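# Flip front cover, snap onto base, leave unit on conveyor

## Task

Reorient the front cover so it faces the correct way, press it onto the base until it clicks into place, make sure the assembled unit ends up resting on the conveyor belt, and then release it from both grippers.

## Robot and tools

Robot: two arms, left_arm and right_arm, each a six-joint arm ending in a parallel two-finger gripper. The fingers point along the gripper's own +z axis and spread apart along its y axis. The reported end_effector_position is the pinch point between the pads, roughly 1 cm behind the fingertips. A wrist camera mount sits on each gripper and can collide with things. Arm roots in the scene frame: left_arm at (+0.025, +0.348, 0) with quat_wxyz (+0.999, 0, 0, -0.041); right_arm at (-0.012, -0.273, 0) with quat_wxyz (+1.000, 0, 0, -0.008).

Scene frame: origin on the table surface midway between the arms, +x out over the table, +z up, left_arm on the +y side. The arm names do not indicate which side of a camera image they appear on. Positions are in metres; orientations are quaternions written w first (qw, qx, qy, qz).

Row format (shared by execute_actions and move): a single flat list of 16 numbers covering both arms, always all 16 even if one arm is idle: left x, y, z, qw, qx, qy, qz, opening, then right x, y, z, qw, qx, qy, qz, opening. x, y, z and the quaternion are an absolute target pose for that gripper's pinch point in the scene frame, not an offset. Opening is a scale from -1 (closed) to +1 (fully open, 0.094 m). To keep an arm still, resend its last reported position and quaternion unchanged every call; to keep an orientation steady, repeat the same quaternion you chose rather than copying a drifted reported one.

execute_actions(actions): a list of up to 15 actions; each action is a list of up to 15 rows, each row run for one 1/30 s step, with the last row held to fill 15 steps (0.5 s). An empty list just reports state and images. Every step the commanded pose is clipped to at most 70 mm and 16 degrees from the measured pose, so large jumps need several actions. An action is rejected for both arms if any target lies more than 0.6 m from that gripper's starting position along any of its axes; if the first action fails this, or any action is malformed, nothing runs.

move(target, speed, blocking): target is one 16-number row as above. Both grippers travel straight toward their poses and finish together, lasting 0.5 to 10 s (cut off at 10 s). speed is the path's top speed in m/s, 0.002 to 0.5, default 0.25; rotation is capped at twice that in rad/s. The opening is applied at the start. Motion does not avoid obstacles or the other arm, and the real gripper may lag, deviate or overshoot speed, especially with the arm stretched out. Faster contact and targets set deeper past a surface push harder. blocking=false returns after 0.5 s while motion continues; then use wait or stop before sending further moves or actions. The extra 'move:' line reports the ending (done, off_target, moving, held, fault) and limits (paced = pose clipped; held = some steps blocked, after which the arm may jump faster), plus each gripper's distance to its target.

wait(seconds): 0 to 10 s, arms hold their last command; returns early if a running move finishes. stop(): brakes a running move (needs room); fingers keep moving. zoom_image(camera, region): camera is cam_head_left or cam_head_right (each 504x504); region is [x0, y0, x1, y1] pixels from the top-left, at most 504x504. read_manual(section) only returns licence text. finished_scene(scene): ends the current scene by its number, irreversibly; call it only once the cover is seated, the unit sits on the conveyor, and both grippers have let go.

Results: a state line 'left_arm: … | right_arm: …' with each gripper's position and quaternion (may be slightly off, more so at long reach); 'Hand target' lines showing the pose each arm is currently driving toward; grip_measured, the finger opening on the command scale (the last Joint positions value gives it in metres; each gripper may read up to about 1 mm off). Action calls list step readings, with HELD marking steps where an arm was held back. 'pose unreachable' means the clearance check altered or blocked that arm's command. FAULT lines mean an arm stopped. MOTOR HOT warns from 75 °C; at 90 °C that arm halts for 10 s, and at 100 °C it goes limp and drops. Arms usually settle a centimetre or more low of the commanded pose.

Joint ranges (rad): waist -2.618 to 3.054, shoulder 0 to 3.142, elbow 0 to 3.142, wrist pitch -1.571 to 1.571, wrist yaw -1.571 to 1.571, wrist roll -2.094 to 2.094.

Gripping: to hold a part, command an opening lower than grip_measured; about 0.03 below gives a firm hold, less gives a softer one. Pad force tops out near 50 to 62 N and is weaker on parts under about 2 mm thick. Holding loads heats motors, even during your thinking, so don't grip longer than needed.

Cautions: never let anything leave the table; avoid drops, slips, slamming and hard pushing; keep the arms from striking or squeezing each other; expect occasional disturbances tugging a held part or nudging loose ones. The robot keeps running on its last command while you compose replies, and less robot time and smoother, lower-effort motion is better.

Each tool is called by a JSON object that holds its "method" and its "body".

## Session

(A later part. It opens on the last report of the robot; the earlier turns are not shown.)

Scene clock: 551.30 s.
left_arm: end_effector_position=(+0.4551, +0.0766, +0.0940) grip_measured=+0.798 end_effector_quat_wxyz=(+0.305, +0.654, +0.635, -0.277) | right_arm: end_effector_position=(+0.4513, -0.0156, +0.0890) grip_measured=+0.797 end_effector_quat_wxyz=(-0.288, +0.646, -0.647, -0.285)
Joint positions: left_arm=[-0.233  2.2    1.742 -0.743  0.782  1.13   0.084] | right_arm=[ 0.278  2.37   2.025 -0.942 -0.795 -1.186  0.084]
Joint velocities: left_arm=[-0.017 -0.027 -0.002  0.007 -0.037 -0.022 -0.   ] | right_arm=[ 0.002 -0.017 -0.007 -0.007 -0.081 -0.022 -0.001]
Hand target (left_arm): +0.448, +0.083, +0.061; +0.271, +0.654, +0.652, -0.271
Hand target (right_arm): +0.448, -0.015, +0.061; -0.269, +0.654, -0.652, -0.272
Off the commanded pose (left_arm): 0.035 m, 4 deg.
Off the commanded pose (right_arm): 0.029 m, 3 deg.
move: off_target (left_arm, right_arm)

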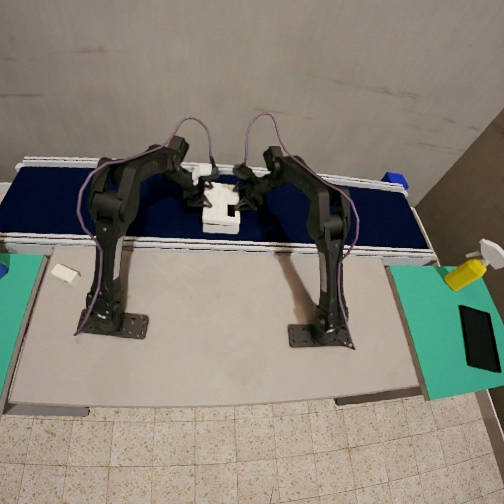

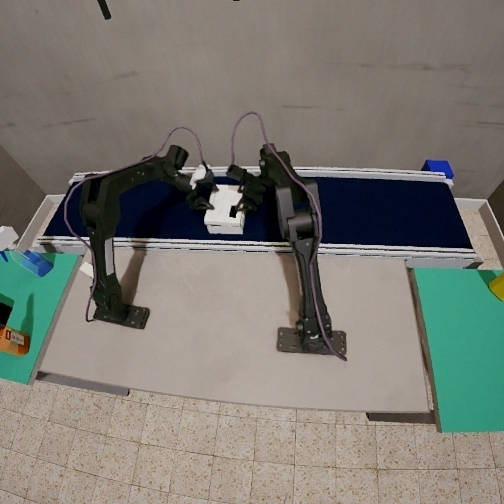

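{"method": "move", "body": {"target": [0.45,0.1,0.115,0.268,0.662,0.645,-0.274,0.8,0.45,-0.035,0.115,0.268,-0.662,0.645,0.274,0.8], "speed": 0.05}}

{"method": "move", "body": {"target": [0.445,0.14,0.09,0.268,0.662,0.645,-0.274,0.8,0.445,-0.075,0.085,0.268,-0.662,0.645,0.274,0.8], "speed": 0.05}}

{"method": "move", "body": {"target": [0.445,0.135,0.062,0.268,0.662,0.645,-0.274,0.8,0.445,-0.068,0.056,0.268,-0.662,0.645,0.274,0.8], "speed": 0.03}}

{"method": "zoom_image", "body": {"camera": "cam_head_right", "region": [195,175,265,245]}}

Scene clock: 561.77 s.
left_arm: end_effector_position=(+0.4480, +0.0976, +0.1104) grip_measured=+0.798 end_effector_quat_wxyz=(+0.267, +0.660, +0.646, -0.275) | right_arm: end_effector_position=(+0.4477, -0.0331, +0.1136) grip_measured=+0.797 end_effector_quat_wxyz=(-0.268, +0.662, -0.646, -0.270)
Joint positions: left_arm=[-0.204  2.2    1.85  -0.968  0.753  1.206  0.084] | right_arm=[ 0.256  2.369  2.153 -1.138 -0.756 -1.269  0.084]
Joint velocities: left_arm=[-0.017 -0.002 -0.007 -0.081  0.081  0.095 -0.001] | right_arm=[ 0.002  0.002 -0.012 -0.066  0.007 -0.051 -0.001]
Hand target (left_arm): +0.450, +0.100, +0.115; +0.268, +0.661, +0.644, -0.274
Hand target (right_arm): +0.450, -0.035, +0.115; -0.269, +0.661, -0.645, -0.273
Off the commanded pose (left_arm): 0.006 m, 0 deg.
Off the commanded pose (right_arm): 0.003 m, 0 deg.
move: done

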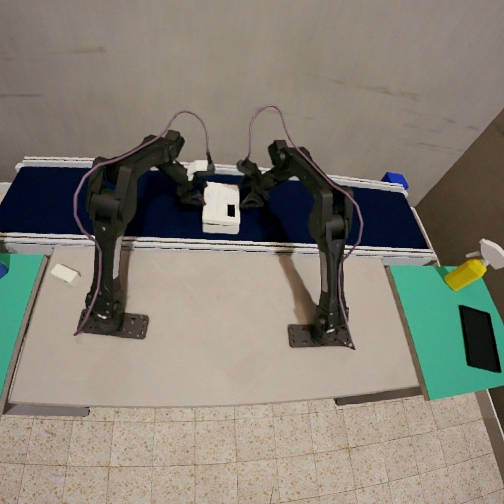

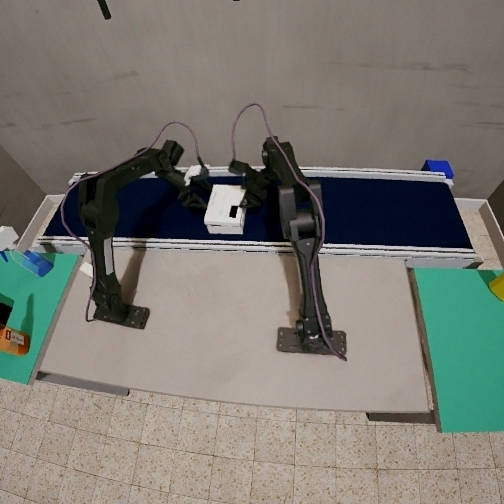

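Scene clock: 563.10 s.
left_arm: end_effector_position=(+0.4477, +0.1400, +0.0841) grip_measured=+0.798 end_effector_quat_wxyz=(+0.259, +0.660, +0.651, -0.270) | right_arm: end_effector_position=(+0.4459, -0.0752, +0.0797) grip_measured=+0.797 end_effector_quat_wxyz=(-0.257, +0.661, -0.651, -0.270)
Joint positions: left_arm=[-0.115  2.2    1.76  -0.967  0.753  1.322  0.084] | right_arm=[ 0.173  2.369  2.03  -1.113 -0.757 -1.381  0.084]
Joint velocities: left_arm=[-0.002 -0.012  0.002 -0.037 -0.022  0.051 -0.   ] | right_arm=[-0.007 -0.007 -0.007 -0.037  0.022 -0.007 -0.   ]
Hand target (left_arm): +0.444, +0.140, +0.090; +0.268, +0.662, +0.645, -0.274
Hand target (right_arm): +0.444, -0.075, +0.085; -0.268, +0.662, -0.645, -0.274
Off the commanded pose (left_arm): 0.007 m, 1 deg.
Off the commanded pose (right_arm): 0.005 m, 1 deg.
move: done

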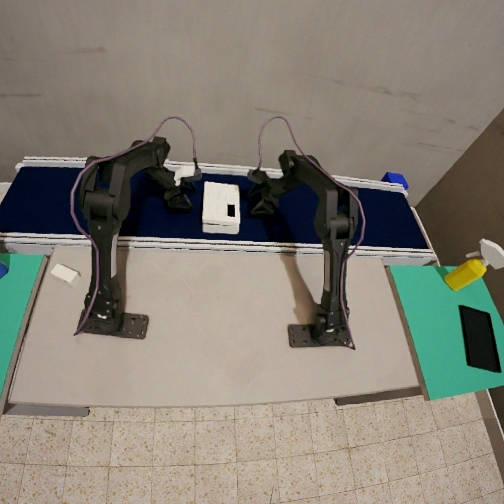

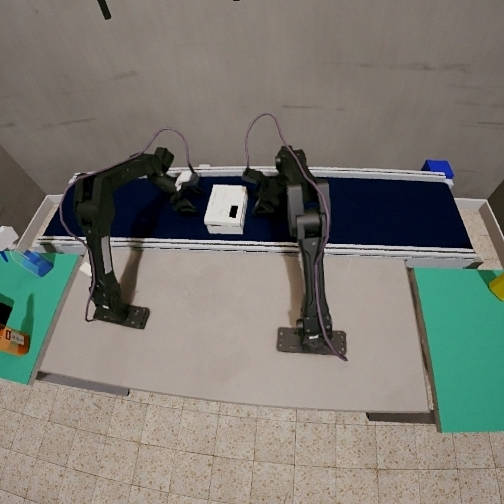

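Scene clock: 564.33 s.
left_arm: end_effector_position=(+0.4508, +0.1394, +0.0690) grip_measured=+0.798 end_effector_quat_wxyz=(+0.273, +0.664, +0.646, -0.260) | right_arm: end_effector_position=(+0.4506, -0.0747, +0.0619) grip_measured=+0.797 end_effector_quat_wxyz=(-0.270, +0.665, -0.646, -0.260)
Joint positions: left_arm=[-0.115  2.2    1.693 -0.865  0.752  1.322  0.084] | right_arm=[ 0.173  2.369  1.956 -1.002 -0.755 -1.379  0.084]
Joint velocities: left_arm=[-0.002 -0.017 -0.007  0.037 -0.007 -0.007  0.   ] | right_arm=[ 0.012  0.002  0.002  0.066  0.066 -0.037  0.   ]
Hand target (left_arm): +0.445, +0.135, +0.062; +0.268, +0.662, +0.645, -0.274
Hand target (right_arm): +0.445, -0.068, +0.056; -0.267, +0.662, -0.645, -0.274
Off the commanded pose (left_arm): 0.010 m, 2 deg.
Off the commanded pose (right_arm): 0.011 m, 2 deg.
move: off_target (right_arm)

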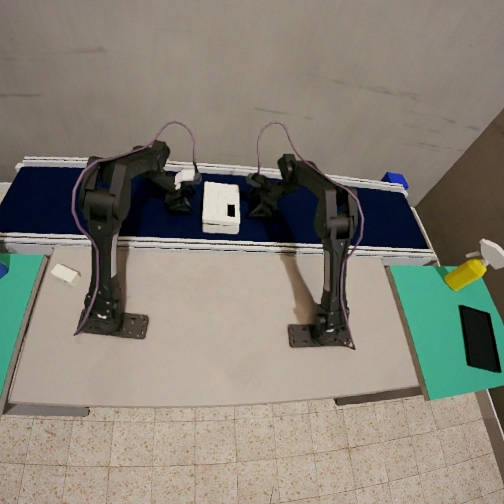

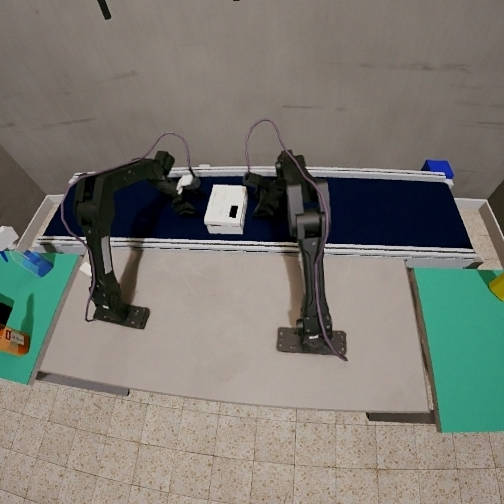

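Region (195, 175, 265, 245) of cam_head_right's 504x504 image, scaled by 7.200, with more detail than that image has.

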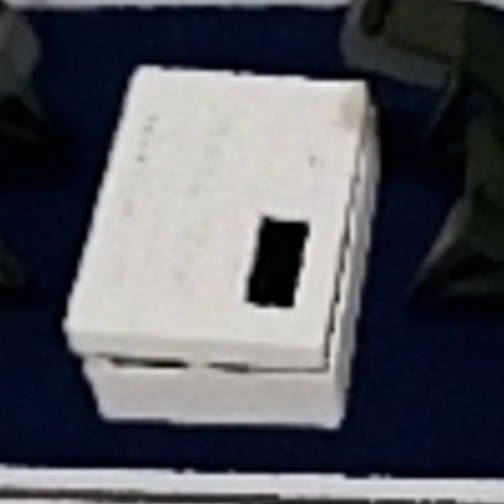

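{"method": "execute_actions", "body": {"actions": [[[0.447,0.122,0.066,0.268,0.662,0.645,-0.274,0.8,0.447,-0.055,0.062,0.268,-0.662,0.645,0.274,0.8]],[[0.447,0.11,0.068,0.268,0.662,0.645,-0.274,0.8,0.447,-0.043,0.064,0.268,-0.662,0.645,0.274,0.8]],[[0.447,0.1,0.07,0.268,0.662,0.645,-0.274,0.8,0.447,-0.032,0.064,0.268,-0.662,0.645,0.274,0.8]],[[0.447,0.09,0.07,0.268,0.662,0.645,-0.274,0.8,0.447,-0.021,0.066,0.268,-0.662,0.645,0.274,0.8]],[[0.447,0.09,0.08,0.268,0.662,0.645,-0.274,0.8,0.447,-0.021,0.078,0.268,-0.662,0.645,0.274,0.8]],[[0.447,0.09,0.088,0.268,0.662,0.645,-0.274,0.8,0.447,-0.021,0.088,0.268,-0.662,0.645,0.274,0.8]],[[0.447,0.09,0.092,0.268,0.662,0.645,-0.274,0.8,0.447,-0.021,0.096,0.268,-0.662,0.645,0.274,0.8]]]}}

{"method": "zoom_image", "body": {"camera": "cam_head_left", "region": [185,175,255,245]}}

{"method": "zoom_image", "body": {"camera": "cam_head_right", "region": [195,175,265,245]}}

Scene clock: 575.87 s.
left_arm: end_effector_position=(+0.4494, +0.1083, +0.0805) grip_measured=+0.798 end_effector_quat_wxyz=(+0.254, +0.659, +0.662, -0.252) | right_arm: end_effector_position=(+0.4502, -0.0427, +0.0806) grip_measured=+0.797 end_effector_quat_wxyz=(-0.248, +0.655, -0.668, -0.251)
Joint positions: left_arm=[-0.197  2.203  1.761 -0.881  0.696  1.197  0.084] | right_arm=[ 0.253  2.373  2.058 -1.048 -0.696 -1.239  0.084]
Joint velocities: left_arm=[-0.017  0.002 -0.012  0.037  0.037  0.081 -0.   ] | right_arm=[-0.007  0.002  0.002 -0.007 -0.051  0.022  0.001]
Hand target (left_arm): +0.447, +0.091, +0.092; +0.268, +0.662, +0.645, -0.273
Hand target (right_arm): +0.447, -0.022, +0.096; -0.268, +0.662, -0.645, -0.273
Off the commanded pose (left_arm): 0.022 m, 4 deg.
Off the commanded pose (right_arm): 0.027 m, 4 deg.
Step readings (end_effector_position; steps 1 to 15: 1st action; 16 to 30: 2nd action; 31 to 45: 3rd action; 46 to 60: 4th action; 61 to 75: 5th action; 76 to 90: 6th action; 91 to 105: 7th action):
0: left_arm (+0.4511, +0.1394, +0.0691) | right_arm (+0.4511, -0.0746, +0.0620)
1: left_arm (+0.4508, +0.1383, +0.0691) | right_arm (+0.4506, -0.0736, +0.0620)
2: left_arm (+0.4503, +0.1367, +0.0692) | right_arm (+0.4499, -0.0720, +0.0620)
4: left_arm (+0.4481, +0.1316, +0.0692) | right_arm (+0.4476, -0.0667, +0.0620)
8: left_arm (+0.4447, +0.1244, +0.0693) | right_arm (+0.4437, -0.0583, +0.0620)
15: left_arm (+0.4449, +0.1242, +0.0694) | right_arm (+0.4434, -0.0576, +0.0620)
16: left_arm (+0.4448, +0.1234, +0.0694) | right_arm (+0.4435, -0.0573, +0.0620)
17: left_arm (+0.4448, +0.1221, +0.0695) | right_arm (+0.4435, -0.0563, +0.0620)
19: left_arm (+0.4437, +0.1182, +0.0697) | right_arm (+0.4428, -0.0532, +0.0622)
23: left_arm (+0.4420, +0.1134, +0.0699) | right_arm (+0.4412, -0.0482, +0.0623)
30: left_arm (+0.4425, +0.1132, +0.0700) | right_arm (+0.4415, -0.0478, +0.0624)
31: left_arm (+0.4424, +0.1126, +0.0700) | right_arm (+0.4415, -0.0470, +0.0624)
32: left_arm (+0.4423, +0.1115, +0.0700) | right_arm (+0.4418, -0.0461, +0.0624)
34: left_arm (+0.4421, +0.1100, +0.0697) | right_arm (+0.4414, -0.0440, +0.0617)
38: left_arm (+0.4431, +0.1099, +0.0701) | right_arm (+0.4418, -0.0438, +0.0613)
45: left_arm (+0.4432, +0.1098, +0.0702) | right_arm (+0.4421, -0.0438, +0.0613)
46: left_arm (+0.4430, +0.1092, +0.0700) | right_arm (+0.4419, -0.0430, +0.0612)
47: left_arm (+0.4433, +0.1089, +0.0697) | right_arm (+0.4422, -0.0428, +0.0605)
49: left_arm (+0.4438, +0.1082, +0.0697) | right_arm (+0.4435, -0.0428, +0.0606)
53: left_arm (+0.4444, +0.1077, +0.0697) | right_arm (+0.4445, -0.0429, +0.0605)
60: left_arm (+0.4445, +0.1077, +0.0697) | right_arm (+0.4446, -0.0428, +0.0605)
61: left_arm (+0.4450, +0.1077, +0.0706) | right_arm (+0.4451, -0.0428, +0.0616)
62: left_arm (+0.4455, +0.1076, +0.0710) | right_arm (+0.4460, -0.0427, +0.0622)
64: left_arm (+0.4476, +0.1074, +0.0728) | right_arm (+0.4481, -0.0427, +0.0641)
68: left_arm (+0.4489, +0.1076, +0.0740) | right_arm (+0.4497, -0.0428, +0.0663)
75: left_arm (+0.4489, +0.1076, +0.0740) | right_arm (+0.4496, -0.0428, +0.0664)
76: left_arm (+0.4489, +0.1076, +0.0748) | right_arm (+0.4496, -0.0428, +0.0673)
77: left_arm (+0.4488, +0.1076, +0.0754) | right_arm (+0.4495, -0.0427, +0.0683)
79: left_arm (+0.4495, +0.1076, +0.0775) | right_arm (+0.4502, -0.0428, +0.0710)
83: left_arm (+0.4498, +0.1078, +0.0786) | right_arm (+0.4506, -0.0428, +0.0734)
90: left_arm (+0.4494, +0.1079, +0.0785) | right_arm (+0.4500, -0.0430, +0.0735)
91: left_arm (+0.4494, +0.1079, +0.0788) | right_arm (+0.4501, -0.0429, +0.0745)
92: left_arm (+0.4493, +0.1078, +0.0792) | right_arm (+0.4498, -0.0428, +0.0754)
94: left_arm (+0.4495, +0.1079, +0.0801) | right_arm (+0.4503, -0.0427, +0.0781)
98: left_arm (+0.4499, +0.1081, +0.0807) | right_arm (+0.4507, -0.0427, +0.0805)
105: end_effector_position above

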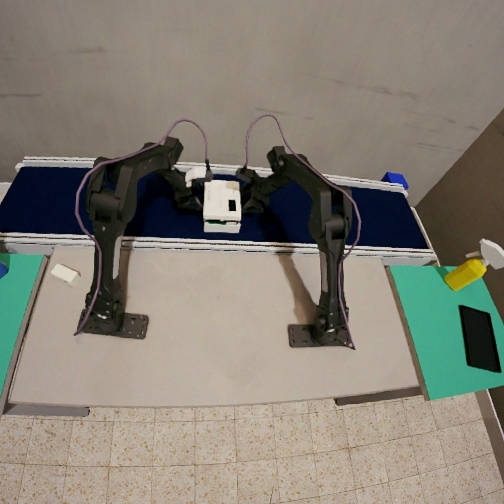

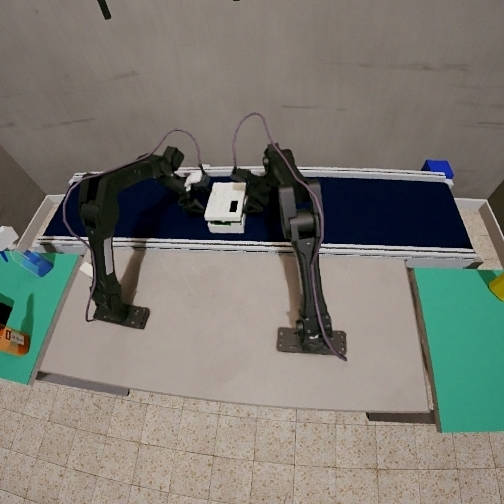

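Region (185, 175, 255, 245) of cam_head_left's 504x504 image, scaled by 7.200, with more detail than that image has.

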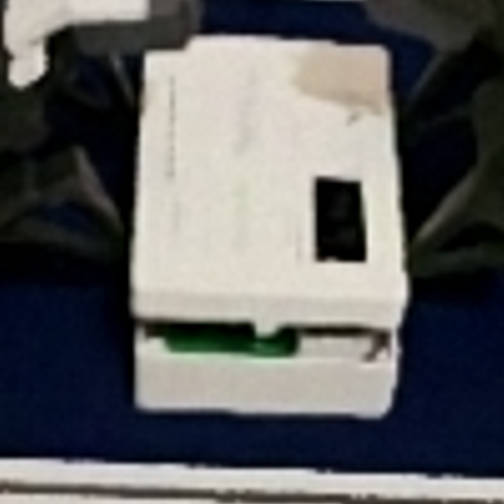

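Region (195, 175, 265, 245) of cam_head_right's 504x504 image, scaled by 7.200, with more detail than that image has.

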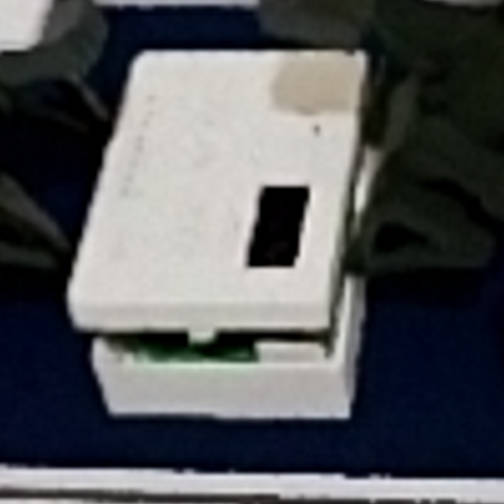

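{"method": "execute_actions", "body": {"actions": [[[0.449,0.085,0.085,0.268,0.662,0.645,-0.274,0.8,0.449,-0.026,0.086,0.268,-0.662,0.645,0.274,0.8]],[[0.449,0.085,0.078,0.268,0.662,0.645,-0.274,0.8,0.449,-0.026,0.078,0.268,-0.662,0.645,0.274,0.8]],[[0.449,0.085,0.072,0.268,0.662,0.645,-0.274,0.8,0.449,-0.026,0.072,0.268,-0.662,0.645,0.274,0.8]],[[0.449,0.085,0.066,0.268,0.662,0.645,-0.274,0.8,0.449,-0.026,0.066,0.268,-0.662,0.645,0.274,0.8]]]}}

{"method": "zoom_image", "body": {"camera": "cam_head_left", "region": [185,175,255,245]}}

{"method": "zoom_image", "body": {"camera": "cam_head_right", "region": [195,175,265,245]}}

Scene clock: 587.10 s.
left_arm: end_effector_position=(+0.4539, +0.1062, +0.0684) grip_measured=+0.798 end_effector_quat_wxyz=(+0.251, +0.658, +0.666, -0.247) | right_arm: end_effector_position=(+0.4560, -0.0436, +0.0718) grip_measured=+0.797 end_effector_quat_wxyz=(-0.256, +0.659, -0.664, -0.243)
Joint positions: left_arm=[-0.203  2.229  1.761 -0.851  0.68   1.183  0.084] | right_arm=[ 0.25   2.384  2.04  -1.002 -0.691 -1.248  0.084]
Joint velocities: left_arm=[ 0.002 -0.007  0.002 -0.007  0.007  0.037 -0.001] | right_arm=[ 0.007 -0.002  0.002  0.007  0.066 -0.066  0.   ]
Hand target (left_arm): +0.448, +0.086, +0.067; +0.266, +0.662, +0.645, -0.274
Hand target (right_arm): +0.448, -0.027, +0.067; -0.266, +0.662, -0.645, -0.274
Off the commanded pose (left_arm): 0.022 m, 4 deg.
Off the commanded pose (right_arm): 0.020 m, 4 deg.
Step readings (end_effector_position; steps 1 to 15: 1st action; 16 to 30: 2nd action; 31 to 45: 3rd action; 46 to 60: 4th action):
0: left_arm (+0.4493, +0.1083, +0.0805) | right_arm (+0.4501, -0.0427, +0.0806)
1: left_arm (+0.4492, +0.1080, +0.0805) | right_arm (+0.4501, -0.0427, +0.0806)
2: left_arm (+0.4490, +0.1077, +0.0803) | right_arm (+0.4501, -0.0427, +0.0806)
4: left_arm (+0.4489, +0.1075, +0.0799) | right_arm (+0.4502, -0.0429, +0.0804)
8: left_arm (+0.4488, +0.1073, +0.0796) | right_arm (+0.4502, -0.0430, +0.0804)
15: left_arm (+0.4488, +0.1074, +0.0796) | right_arm (+0.4502, -0.0430, +0.0804)
16: left_arm (+0.4489, +0.1074, +0.0793) | right_arm (+0.4504, -0.0430, +0.0804)
17: left_arm (+0.4491, +0.1073, +0.0787) | right_arm (+0.4506, -0.0430, +0.0804)
19: left_arm (+0.4495, +0.1073, +0.0765) | right_arm (+0.4512, -0.0430, +0.0804)
23: left_arm (+0.4499, +0.1070, +0.0735) | right_arm (+0.4518, -0.0432, +0.0805)
30: left_arm (+0.4498, +0.1069, +0.0735) | right_arm (+0.4518, -0.0432, +0.0805)
31: left_arm (+0.4501, +0.1069, +0.0735) | right_arm (+0.4520, -0.0432, +0.0805)
32: left_arm (+0.4504, +0.1068, +0.0735) | right_arm (+0.4523, -0.0431, +0.0805)
34: left_arm (+0.4509, +0.1069, +0.0735) | right_arm (+0.4530, -0.0430, +0.0807)
38: left_arm (+0.4515, +0.1071, +0.0733) | right_arm (+0.4537, -0.0429, +0.0808)
45: left_arm (+0.4519, +0.1071, +0.0733) | right_arm (+0.4541, -0.0428, +0.0809)
46: left_arm (+0.4521, +0.1071, +0.0728) | right_arm (+0.4540, -0.0428, +0.0800)
47: left_arm (+0.4525, +0.1070, +0.0724) | right_arm (+0.4544, -0.0429, +0.0793)
49: left_arm (+0.4533, +0.1066, +0.0711) | right_arm (+0.4550, -0.0436, +0.0764)
53: left_arm (+0.4535, +0.1063, +0.0683) | right_arm (+0.4556, -0.0435, +0.0719)
60: end_effector_position above

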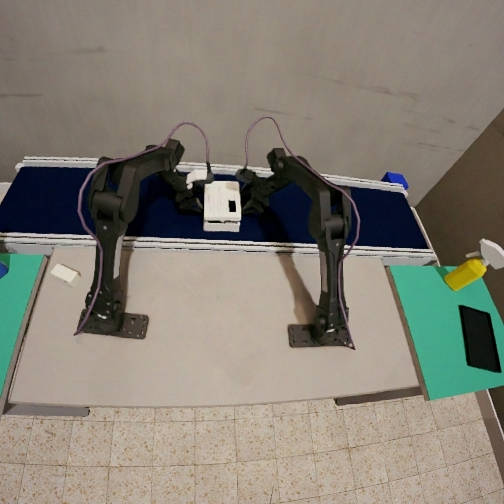

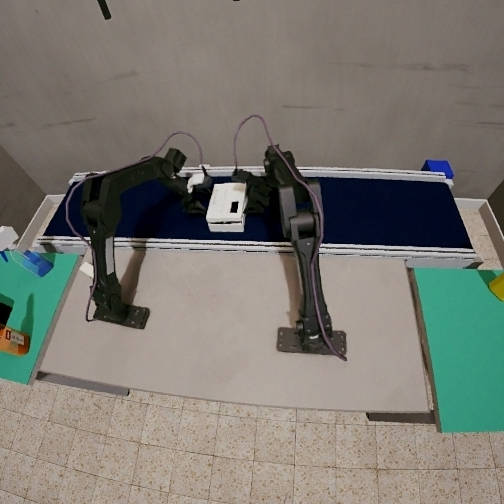

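Region (185, 175, 255, 245) of cam_head_left's 504x504 image, scaled by 7.200, with more detail than that image has.

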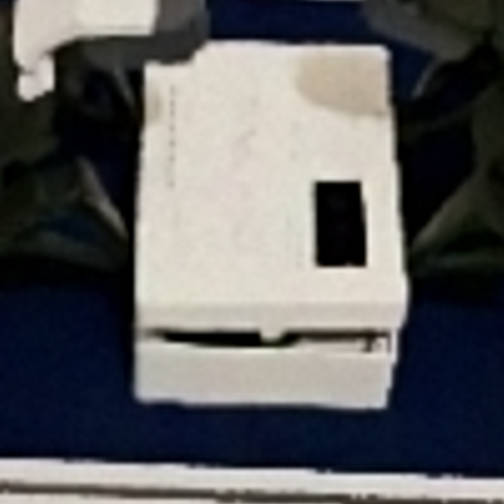

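Region (195, 175, 265, 245) of cam_head_right's 504x504 image, scaled by 7.200, with more detail than that image has.

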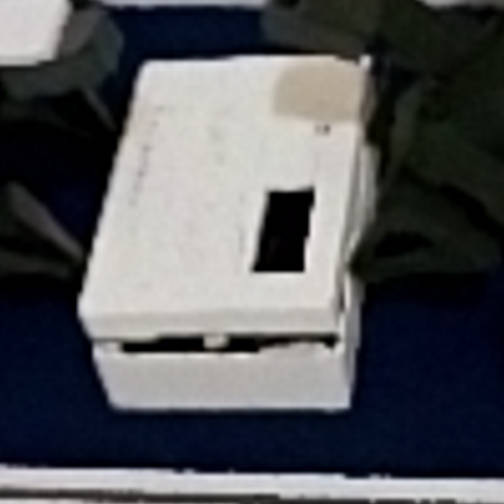

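{"method": "execute_actions", "body": {"actions": [[[0.452,0.1,0.064,0.268,0.662,0.645,-0.274,0.8,0.452,-0.026,0.064,0.271,-0.653,0.653,0.271,0.8]],[[0.452,0.115,0.064,0.268,0.662,0.645,-0.274,0.8,0.452,-0.034,0.062,0.274,-0.645,0.661,0.267,0.8]],[[0.452,0.13,0.064,0.268,0.662,0.645,-0.274,0.8,0.452,-0.034,0.06,0.274,-0.645,0.661,0.267,0.8]],[[0.452,0.135,0.07,0.268,0.662,0.645,-0.274,0.8,0.452,-0.05,0.064,0.274,-0.645,0.661,0.267,0.8]],[[0.452,0.135,0.07,0.268,0.662,0.645,-0.274,0.8,0.452,-0.065,0.07,0.274,-0.645,0.661,0.267,0.8]]]}}

{"method": "zoom_image", "body": {"camera": "cam_head_left", "region": [185,175,255,245]}}

{"method": "zoom_image", "body": {"camera": "cam_head_right", "region": [195,175,265,245]}}

Scene clock: 603.23 s.
left_arm: end_effector_position=(+0.4585, +0.1336, +0.0709) grip_measured=+0.798 end_effector_quat_wxyz=(+0.273, +0.666, +0.645, -0.258) | right_arm: end_effector_position=(+0.4601, -0.0656, +0.0604) grip_measured=+0.797 end_effector_quat_wxyz=(-0.273, +0.645, -0.665, -0.257)
Joint positions: left_arm=[-0.126  2.229  1.749 -0.882  0.746  1.311  0.084] | right_arm=[ 0.191  2.382  1.969 -0.949 -0.746 -1.283  0.084]
Joint velocities: left_arm=[-0.002 -0.007 -0.012 -0.051 -0.007 -0.007 -0.001] | right_arm=[-0.017 -0.007 -0.027 -0.037  0.037 -0.051 -0.001]
Hand target (left_arm): +0.452, +0.135, +0.070; +0.268, +0.661, +0.645, -0.274
Hand target (right_arm): +0.452, -0.065, +0.070; -0.274, +0.645, -0.661, -0.267
Off the commanded pose (left_arm): 0.007 m, 2 deg.
Off the commanded pose (right_arm): 0.013 m, 1 deg.
Step readings (end_effector_position; steps 1 to 15: 1st action; 16 to 30: 2nd action; 31 to 45: 3rd action; 46 to 60: 4th action; 61 to 75: 5th action):
0: left_arm (+0.4539, +0.1062, +0.0684) | right_arm (+0.4560, -0.0436, +0.0718)
1: left_arm (+0.4543, +0.1071, +0.0684) | right_arm (+0.4561, -0.0435, +0.0714)
2: left_arm (+0.4547, +0.1078, +0.0686) | right_arm (+0.4565, -0.0432, +0.0711)
4: left_arm (+0.4557, +0.1090, +0.0692) | right_arm (+0.4573, -0.0421, +0.0708)
8: left_arm (+0.4569, +0.1101, +0.0698) | right_arm (+0.4580, -0.0410, +0.0706)
15: left_arm (+0.4572, +0.1104, +0.0698) | right_arm (+0.4583, -0.0406, +0.0704)
16: left_arm (+0.4572, +0.1114, +0.0693) | right_arm (+0.4580, -0.0406, +0.0688)
17: left_arm (+0.4569, +0.1122, +0.0694) | right_arm (+0.4575, -0.0403, +0.0671)
19: left_arm (+0.4570, +0.1148, +0.0693) | right_arm (+0.4552, -0.0400, +0.0626)
23: left_arm (+0.4578, +0.1170, +0.0702) | right_arm (+0.4532, -0.0396, +0.0591)
30: left_arm (+0.4573, +0.1161, +0.0712) | right_arm (+0.4558, -0.0382, +0.0605)
31: left_arm (+0.4577, +0.1168, +0.0716) | right_arm (+0.4561, -0.0380, +0.0606)
32: left_arm (+0.4584, +0.1182, +0.0718) | right_arm (+0.4564, -0.0379, +0.0607)
34: left_arm (+0.4607, +0.1229, +0.0720) | right_arm (+0.4569, -0.0378, +0.0609)
38: left_arm (+0.4641, +0.1303, +0.0720) | right_arm (+0.4570, -0.0378, +0.0609)
45: left_arm (+0.4637, +0.1305, +0.0721) | right_arm (+0.4570, -0.0378, +0.0609)
46: left_arm (+0.4632, +0.1308, +0.0720) | right_arm (+0.4574, -0.0386, +0.0610)
47: left_arm (+0.4623, +0.1310, +0.0718) | right_arm (+0.4577, -0.0394, +0.0612)
49: left_arm (+0.4610, +0.1320, +0.0715) | right_arm (+0.4594, -0.0429, +0.0615)
53: left_arm (+0.4598, +0.1334, +0.0711) | right_arm (+0.4623, -0.0489, +0.0616)
60: left_arm (+0.4588, +0.1335, +0.0709) | right_arm (+0.4623, -0.0493, +0.0617)
61: left_arm (+0.4588, +0.1335, +0.0709) | right_arm (+0.4619, -0.0502, +0.0617)
62: left_arm (+0.4587, +0.1336, +0.0709) | right_arm (+0.4609, -0.0514, +0.0616)
64: left_arm (+0.4586, +0.1336, +0.0709) | right_arm (+0.4605, -0.0562, +0.0613)
68: left_arm (+0.4585, +0.1336, +0.0709) | right_arm (+0.4614, -0.0644, +0.0607)
75: end_effector_position above

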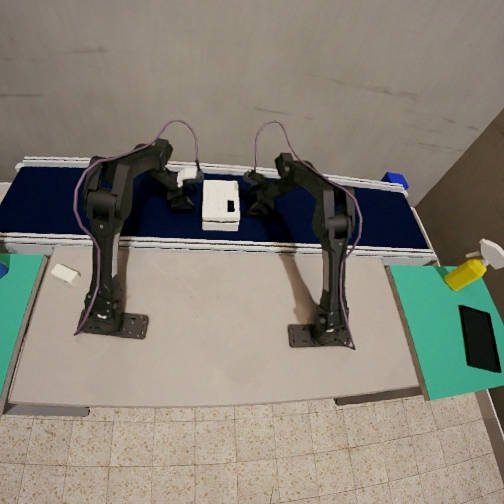

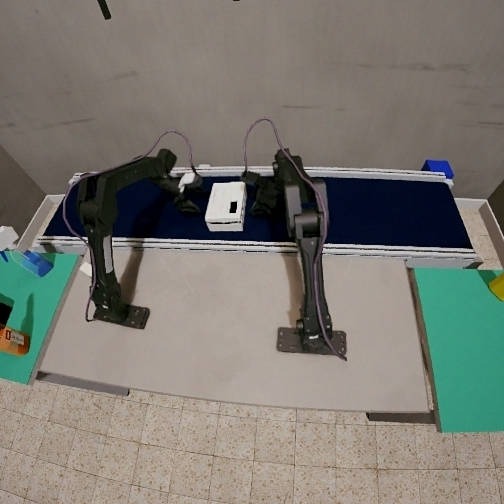

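Region (185, 175, 255, 245) of cam_head_left's 504x504 image, scaled by 7.200, with more detail than that image has.

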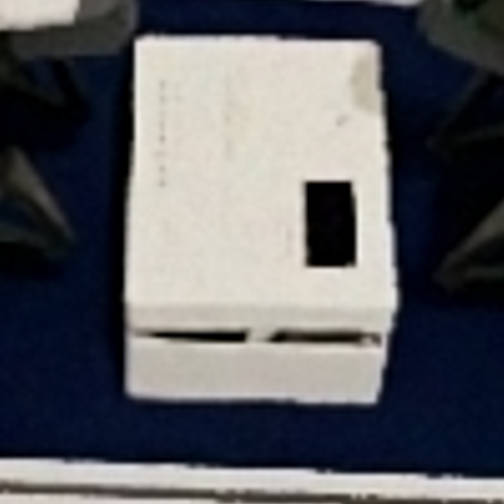

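Region (195, 175, 265, 245) of cam_head_right's 504x504 image, scaled by 7.200, with more detail than that image has.

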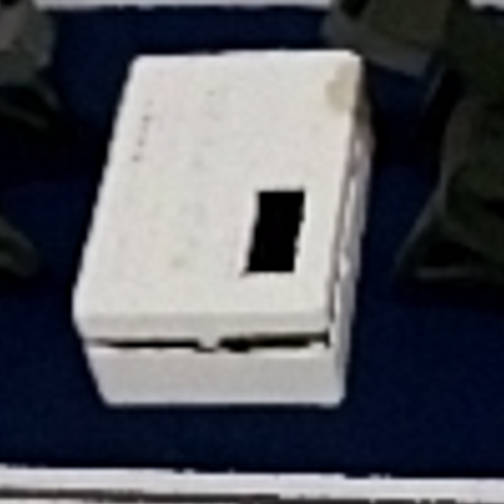

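Looks aligned; pressing down.

{"method": "move", "body": {"target": [0.45,0.13,0.12,0.271,0.653,0.653,-0.271,0.8,0.45,-0.06,0.125,0.271,-0.653,0.653,0.271,0.8], "speed": 0.06}}

{"method": "move", "body": {"target": [0.45,0.086,0.115,0.271,0.653,0.653,-0.271,0.8,0.45,-0.008,0.115,0.271,-0.653,0.653,0.271,0.8], "speed": 0.05}}

{"method": "move", "body": {"target": [0.45,0.086,0.055,0.271,0.653,0.653,-0.271,0.8,0.45,-0.008,0.055,0.271,-0.653,0.653,0.271,0.8], "speed": 0.02}}

{"method": "zoom_image", "body": {"camera": "cam_head_left", "region": [185,175,255,245]}}

{"method": "zoom_image", "body": {"camera": "cam_head_right", "region": [195,175,265,245]}}

Scene clock: 616.87 s.
left_arm: end_effector_position=(+0.4520, +0.1351, +0.1030) grip_measured=+0.798 end_effector_quat_wxyz=(+0.262, +0.654, +0.658, -0.266) | right_arm: end_effector_position=(+0.4516, -0.0665, +0.1021) grip_measured=+0.797 end_effector_quat_wxyz=(-0.254, +0.646, -0.667, -0.272)
Joint positions: left_arm=[-0.126  2.19   1.818 -1.007  0.745  1.282  0.084] | right_arm=[ 0.191  2.382  2.142 -1.183 -0.75  -1.305  0.084]
Joint velocities: left_arm=[ 0.002 -0.002 -0.022  0.007  0.022 -0.037 -0.   ] | right_arm=[-0.007  0.002 -0.022 -0.051  0.037 -0.051  0.001]
Hand target (left_arm): +0.450, +0.130, +0.120; +0.271, +0.653, +0.653, -0.271
Hand target (right_arm): +0.450, -0.060, +0.125; -0.271, +0.653, -0.653, -0.271
Off the commanded pose (left_arm): 0.018 m, 1 deg.
Off the commanded pose (right_arm): 0.024 m, 3 deg.
move: off_target (left_arm, right_arm)

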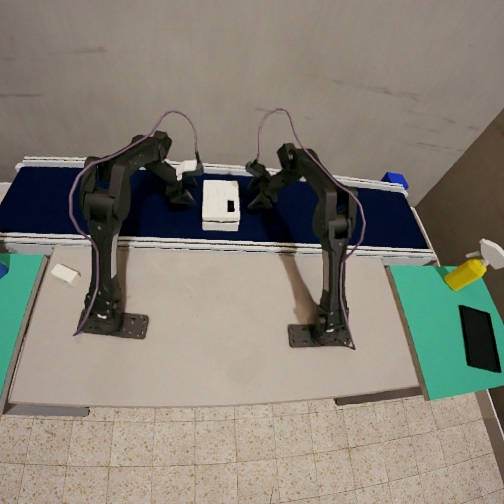

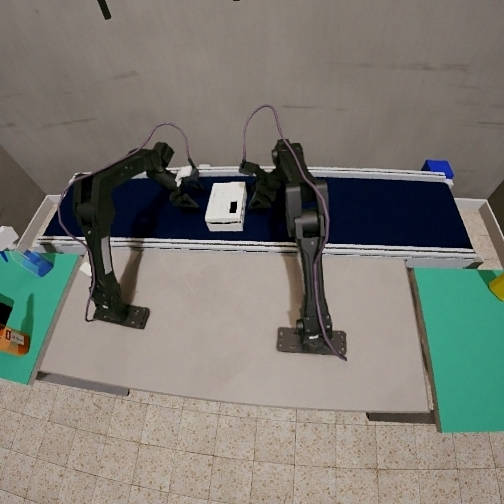

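Scene clock: 618.43 s.
left_arm: end_effector_position=(+0.4457, +0.0898, +0.1100) grip_measured=+0.798 end_effector_quat_wxyz=(+0.264, +0.654, +0.654, -0.272) | right_arm: end_effector_position=(+0.4432, -0.0135, +0.1039) grip_measured=+0.797 end_effector_quat_wxyz=(-0.253, +0.651, -0.660, -0.276)
Joint positions: left_arm=[-0.225  2.19   1.834 -0.939  0.737  1.155  0.084] | right_arm=[ 0.301  2.382  2.142 -1.097 -0.738 -1.181  0.084]
Joint velocities: left_arm=[-0.002 -0.012 -0.007 -0.022 -0.022 -0.081  0.001] | right_arm=[-0.017 -0.022 -0.007 -0.007 -0.037 -0.022 -0.   ]
Hand target (left_arm): +0.450, +0.086, +0.115; +0.271, +0.653, +0.653, -0.271
Hand target (right_arm): +0.450, -0.008, +0.115; -0.271, +0.653, -0.653, -0.271
Off the commanded pose (left_arm): 0.008 m, 1 deg.
Off the commanded pose (right_arm): 0.014 m, 2 deg.
move: off_target (right_arm)

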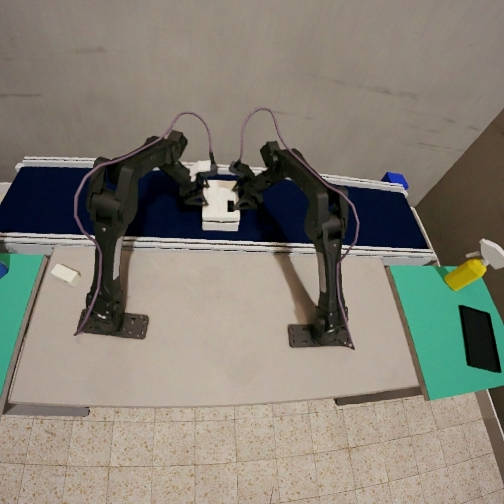

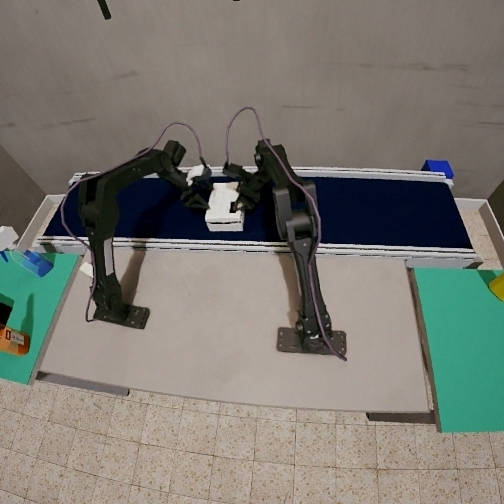

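Scene clock: 621.43 s.
left_arm: end_effector_position=(+0.4548, +0.0839, +0.0825) grip_measured=+0.798 end_effector_quat_wxyz=(+0.295, +0.656, +0.641, -0.268) | right_arm: end_effector_position=(+0.4508, +0.0004, +0.0902) grip_measured=+0.797 end_effector_quat_wxyz=(-0.300, +0.647, -0.635, -0.297)
Joint positions: left_arm=[-0.225  2.206  1.721 -0.739  0.759  1.146  0.084] | right_arm=[ 0.301  2.382  2.027 -0.898 -0.827 -1.164  0.084]
Joint velocities: left_arm=[ 0.007  0.027 -0.007  0.037 -0.022 -0.037 -0.001] | right_arm=[-0.002  0.012  0.012 -0.022 -0.125  0.007  0.   ]
Hand target (left_arm): +0.448, +0.087, +0.056; +0.271, +0.653, +0.653, -0.271
Hand target (right_arm): +0.448, -0.009, +0.056; -0.269, +0.654, -0.652, -0.273
Off the commanded pose (left_arm): 0.028 m, 3 deg.
Off the commanded pose (right_arm): 0.036 m, 5 deg.
move: off_target (left_arm, right_arm)

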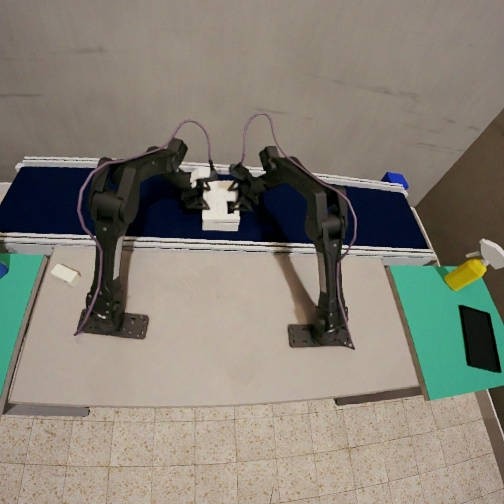

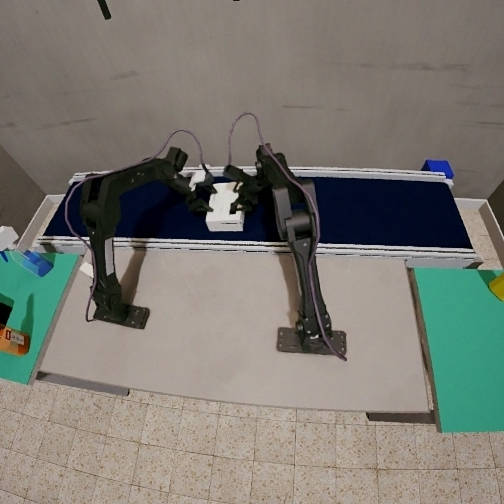

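Region (185, 175, 255, 245) of cam_head_left's 504x504 image, scaled by 7.200, with more detail than that image has.

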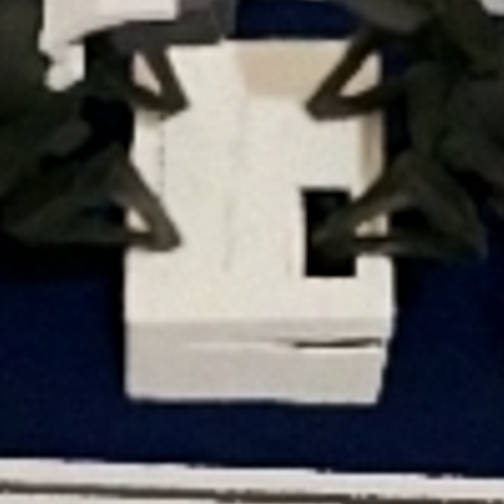

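Region (195, 175, 265, 245) of cam_head_right's 504x504 image, scaled by 7.200, with more detail than that image has.

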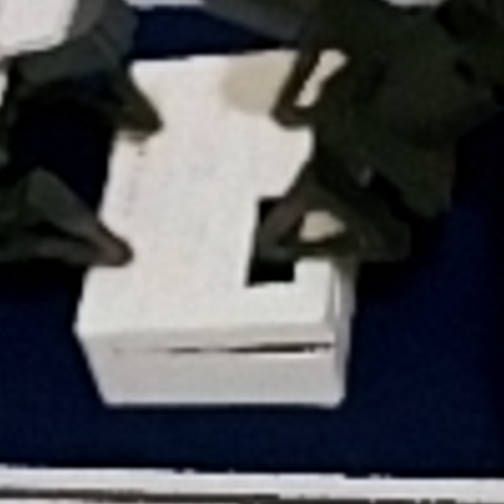

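The left side is seated; the right needs more force nearer its edge.

{"method": "execute_actions", "body": {"actions": [[[0.45,0.086,0.06,0.271,0.653,0.653,-0.271,0.8,0.455,-0.015,0.09,0.271,-0.653,0.653,0.271,0.8]],[[0.45,0.086,0.06,0.271,0.653,0.653,-0.271,0.8,0.455,-0.028,0.085,0.271,-0.653,0.653,0.271,0.8]],[[0.45,0.086,0.06,0.271,0.653,0.653,-0.271,0.8,0.455,-0.03,0.07,0.271,-0.653,0.653,0.271,0.8]],[[0.45,0.086,0.06,0.271,0.653,0.653,-0.271,0.8,0.455,-0.03,0.057,0.271,-0.653,0.653,0.271,0.8]],[[0.45,0.086,0.06,0.271,0.653,0.653,-0.271,0.8,0.455,-0.03,0.045,0.271,-0.653,0.653,0.271,0.8]],[[0.45,0.086,0.06,0.271,0.653,0.653,-0.271,0.8,0.455,-0.03,0.033,0.271,-0.653,0.653,0.271,0.8]]]}}

{"method": "zoom_image", "body": {"camera": "cam_head_left", "region": [185,175,255,245]}}

{"method": "zoom_image", "body": {"camera": "cam_head_right", "region": [195,175,265,245]}}

Scene clock: 632.90 s.
left_arm: end_effector_position=(+0.4548, +0.0837, +0.0827) grip_measured=+0.798 end_effector_quat_wxyz=(+0.296, +0.655, +0.641, -0.269) | right_arm: end_effector_position=(+0.4571, -0.0179, +0.0916) grip_measured=+0.797 end_effector_quat_wxyz=(-0.322, +0.642, -0.624, -0.308)
Joint positions: left_arm=[-0.225  2.206  1.721 -0.737  0.761  1.144  0.084] | right_arm=[ 0.25   2.378  1.997 -0.881 -0.885 -1.216  0.084]
Joint velocities: left_arm=[ 0.002 -0.002  0.002 -0.007 -0.022  0.051  0.   ] | right_arm=[ 0.002 -0.012  0.012  0.007 -0.051 -0.037 -0.001]
Hand target (left_arm): +0.449, +0.086, +0.061; +0.271, +0.653, +0.653, -0.271
Hand target (right_arm): +0.450, -0.032, +0.036; -0.268, +0.655, -0.650, -0.275
Off the commanded pose (left_arm): 0.023 m, 3 deg.
Off the commanded pose (right_arm): 0.060 m, 8 deg.
Step readings (end_effector_position; steps 1 to 15: 1st action; 16 to 30: 2nd action; 31 to 45: 3rd action; 46 to 60: 4th action; 61 to 75: 5th action; 76 to 90: 6th action):
0: left_arm (+0.4549, +0.0838, +0.0826) | right_arm (+0.4509, +0.0006, +0.0903)
1: left_arm (+0.4549, +0.0838, +0.0826) | right_arm (+0.4513, -0.0002, +0.0923)
2: left_arm (+0.4548, +0.0837, +0.0826) | right_arm (+0.4518, -0.0014, +0.0927)
4: left_arm (+0.4548, +0.0837, +0.0827) | right_arm (+0.4528, -0.0043, +0.0931)
8: left_arm (+0.4548, +0.0837, +0.0827) | right_arm (+0.4536, -0.0084, +0.0934)
15: left_arm (+0.4548, +0.0837, +0.0827) | right_arm (+0.4529, -0.0105, +0.0935)
16: left_arm (+0.4548, +0.0837, +0.0827) | right_arm (+0.4533, -0.0113, +0.0935)
17: left_arm (+0.4548, +0.0837, +0.0827) | right_arm (+0.4535, -0.0125, +0.0937)
19: left_arm (+0.4548, +0.0837, +0.0827) | right_arm (+0.4551, -0.0162, +0.0940)
23: left_arm (+0.4548, +0.0837, +0.0827) | right_arm (+0.4575, -0.0220, +0.0944)
30: left_arm (+0.4548, +0.0837, +0.0827) | right_arm (+0.4576, -0.0223, +0.0945)
31: left_arm (+0.4548, +0.0837, +0.0827) | right_arm (+0.4574, -0.0222, +0.0939)
32: left_arm (+0.4548, +0.0837, +0.0827) | right_arm (+0.4573, -0.0222, +0.0938)
34: left_arm (+0.4548, +0.0837, +0.0827) | right_arm (+0.4575, -0.0223, +0.0940)
38: left_arm (+0.4548, +0.0837, +0.0827) | right_arm (+0.4575, -0.0223, +0.0940)
45: left_arm (+0.4548, +0.0837, +0.0827) | right_arm (+0.4574, -0.0222, +0.0940)
46: left_arm (+0.4548, +0.0837, +0.0827) | right_arm (+0.4573, -0.0222, +0.0927)
47: left_arm (+0.4548, +0.0837, +0.0827) | right_arm (+0.4572, -0.0215, +0.0926)
49: left_arm (+0.4548, +0.0837, +0.0827) | right_arm (+0.4572, -0.0214, +0.0928)
53: left_arm (+0.4548, +0.0837, +0.0827) | right_arm (+0.4572, -0.0213, +0.0929)
60: left_arm (+0.4548, +0.0837, +0.0827) | right_arm (+0.4573, -0.0215, +0.0928)
61: left_arm (+0.4548, +0.0837, +0.0827) | right_arm (+0.4571, -0.0213, +0.0917)
62: left_arm (+0.4548, +0.0837, +0.0827) | right_arm (+0.4570, -0.0206, +0.0920)
64: left_arm (+0.4548, +0.0837, +0.0827) | right_arm (+0.4571, -0.0203, +0.0921)
68: left_arm (+0.4548, +0.0837, +0.0827) | right_arm (+0.4572, -0.0201, +0.0922)
75: left_arm (+0.4548, +0.0837, +0.0827) | right_arm (+0.4572, -0.0197, +0.0922)
76: left_arm (+0.4548, +0.0837, +0.0827) | right_arm (+0.4570, -0.0195, +0.0912)
77: left_arm (+0.4548, +0.0837, +0.0827) | right_arm (+0.4570, -0.0191, +0.0913)
79: left_arm (+0.4548, +0.0837, +0.0827) | right_arm (+0.4570, -0.0187, +0.0915)
83: left_arm (+0.4548, +0.0837, +0.0827) | right_arm (+0.4570, -0.0184, +0.0916)
90: end_effector_position above

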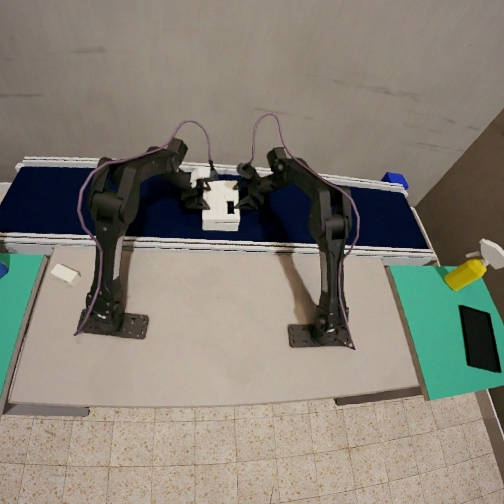

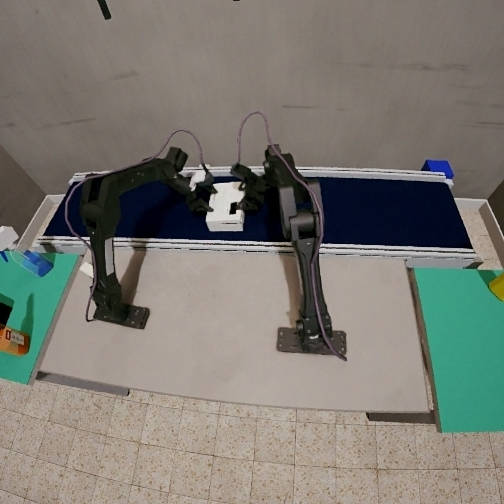

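Region (185, 175, 255, 245) of cam_head_left's 504x504 image, scaled by 7.200, with more detail than that image has.

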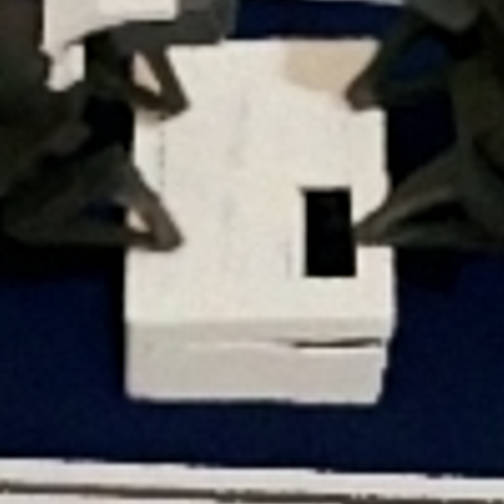

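Region (195, 175, 265, 245) of cam_head_right's 504x504 image, scaled by 7.200, with more detail than that image has.

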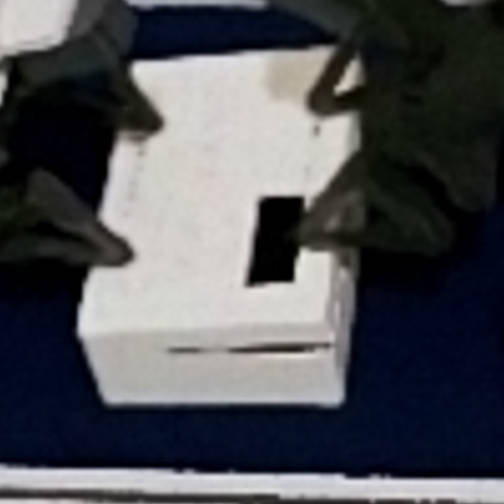

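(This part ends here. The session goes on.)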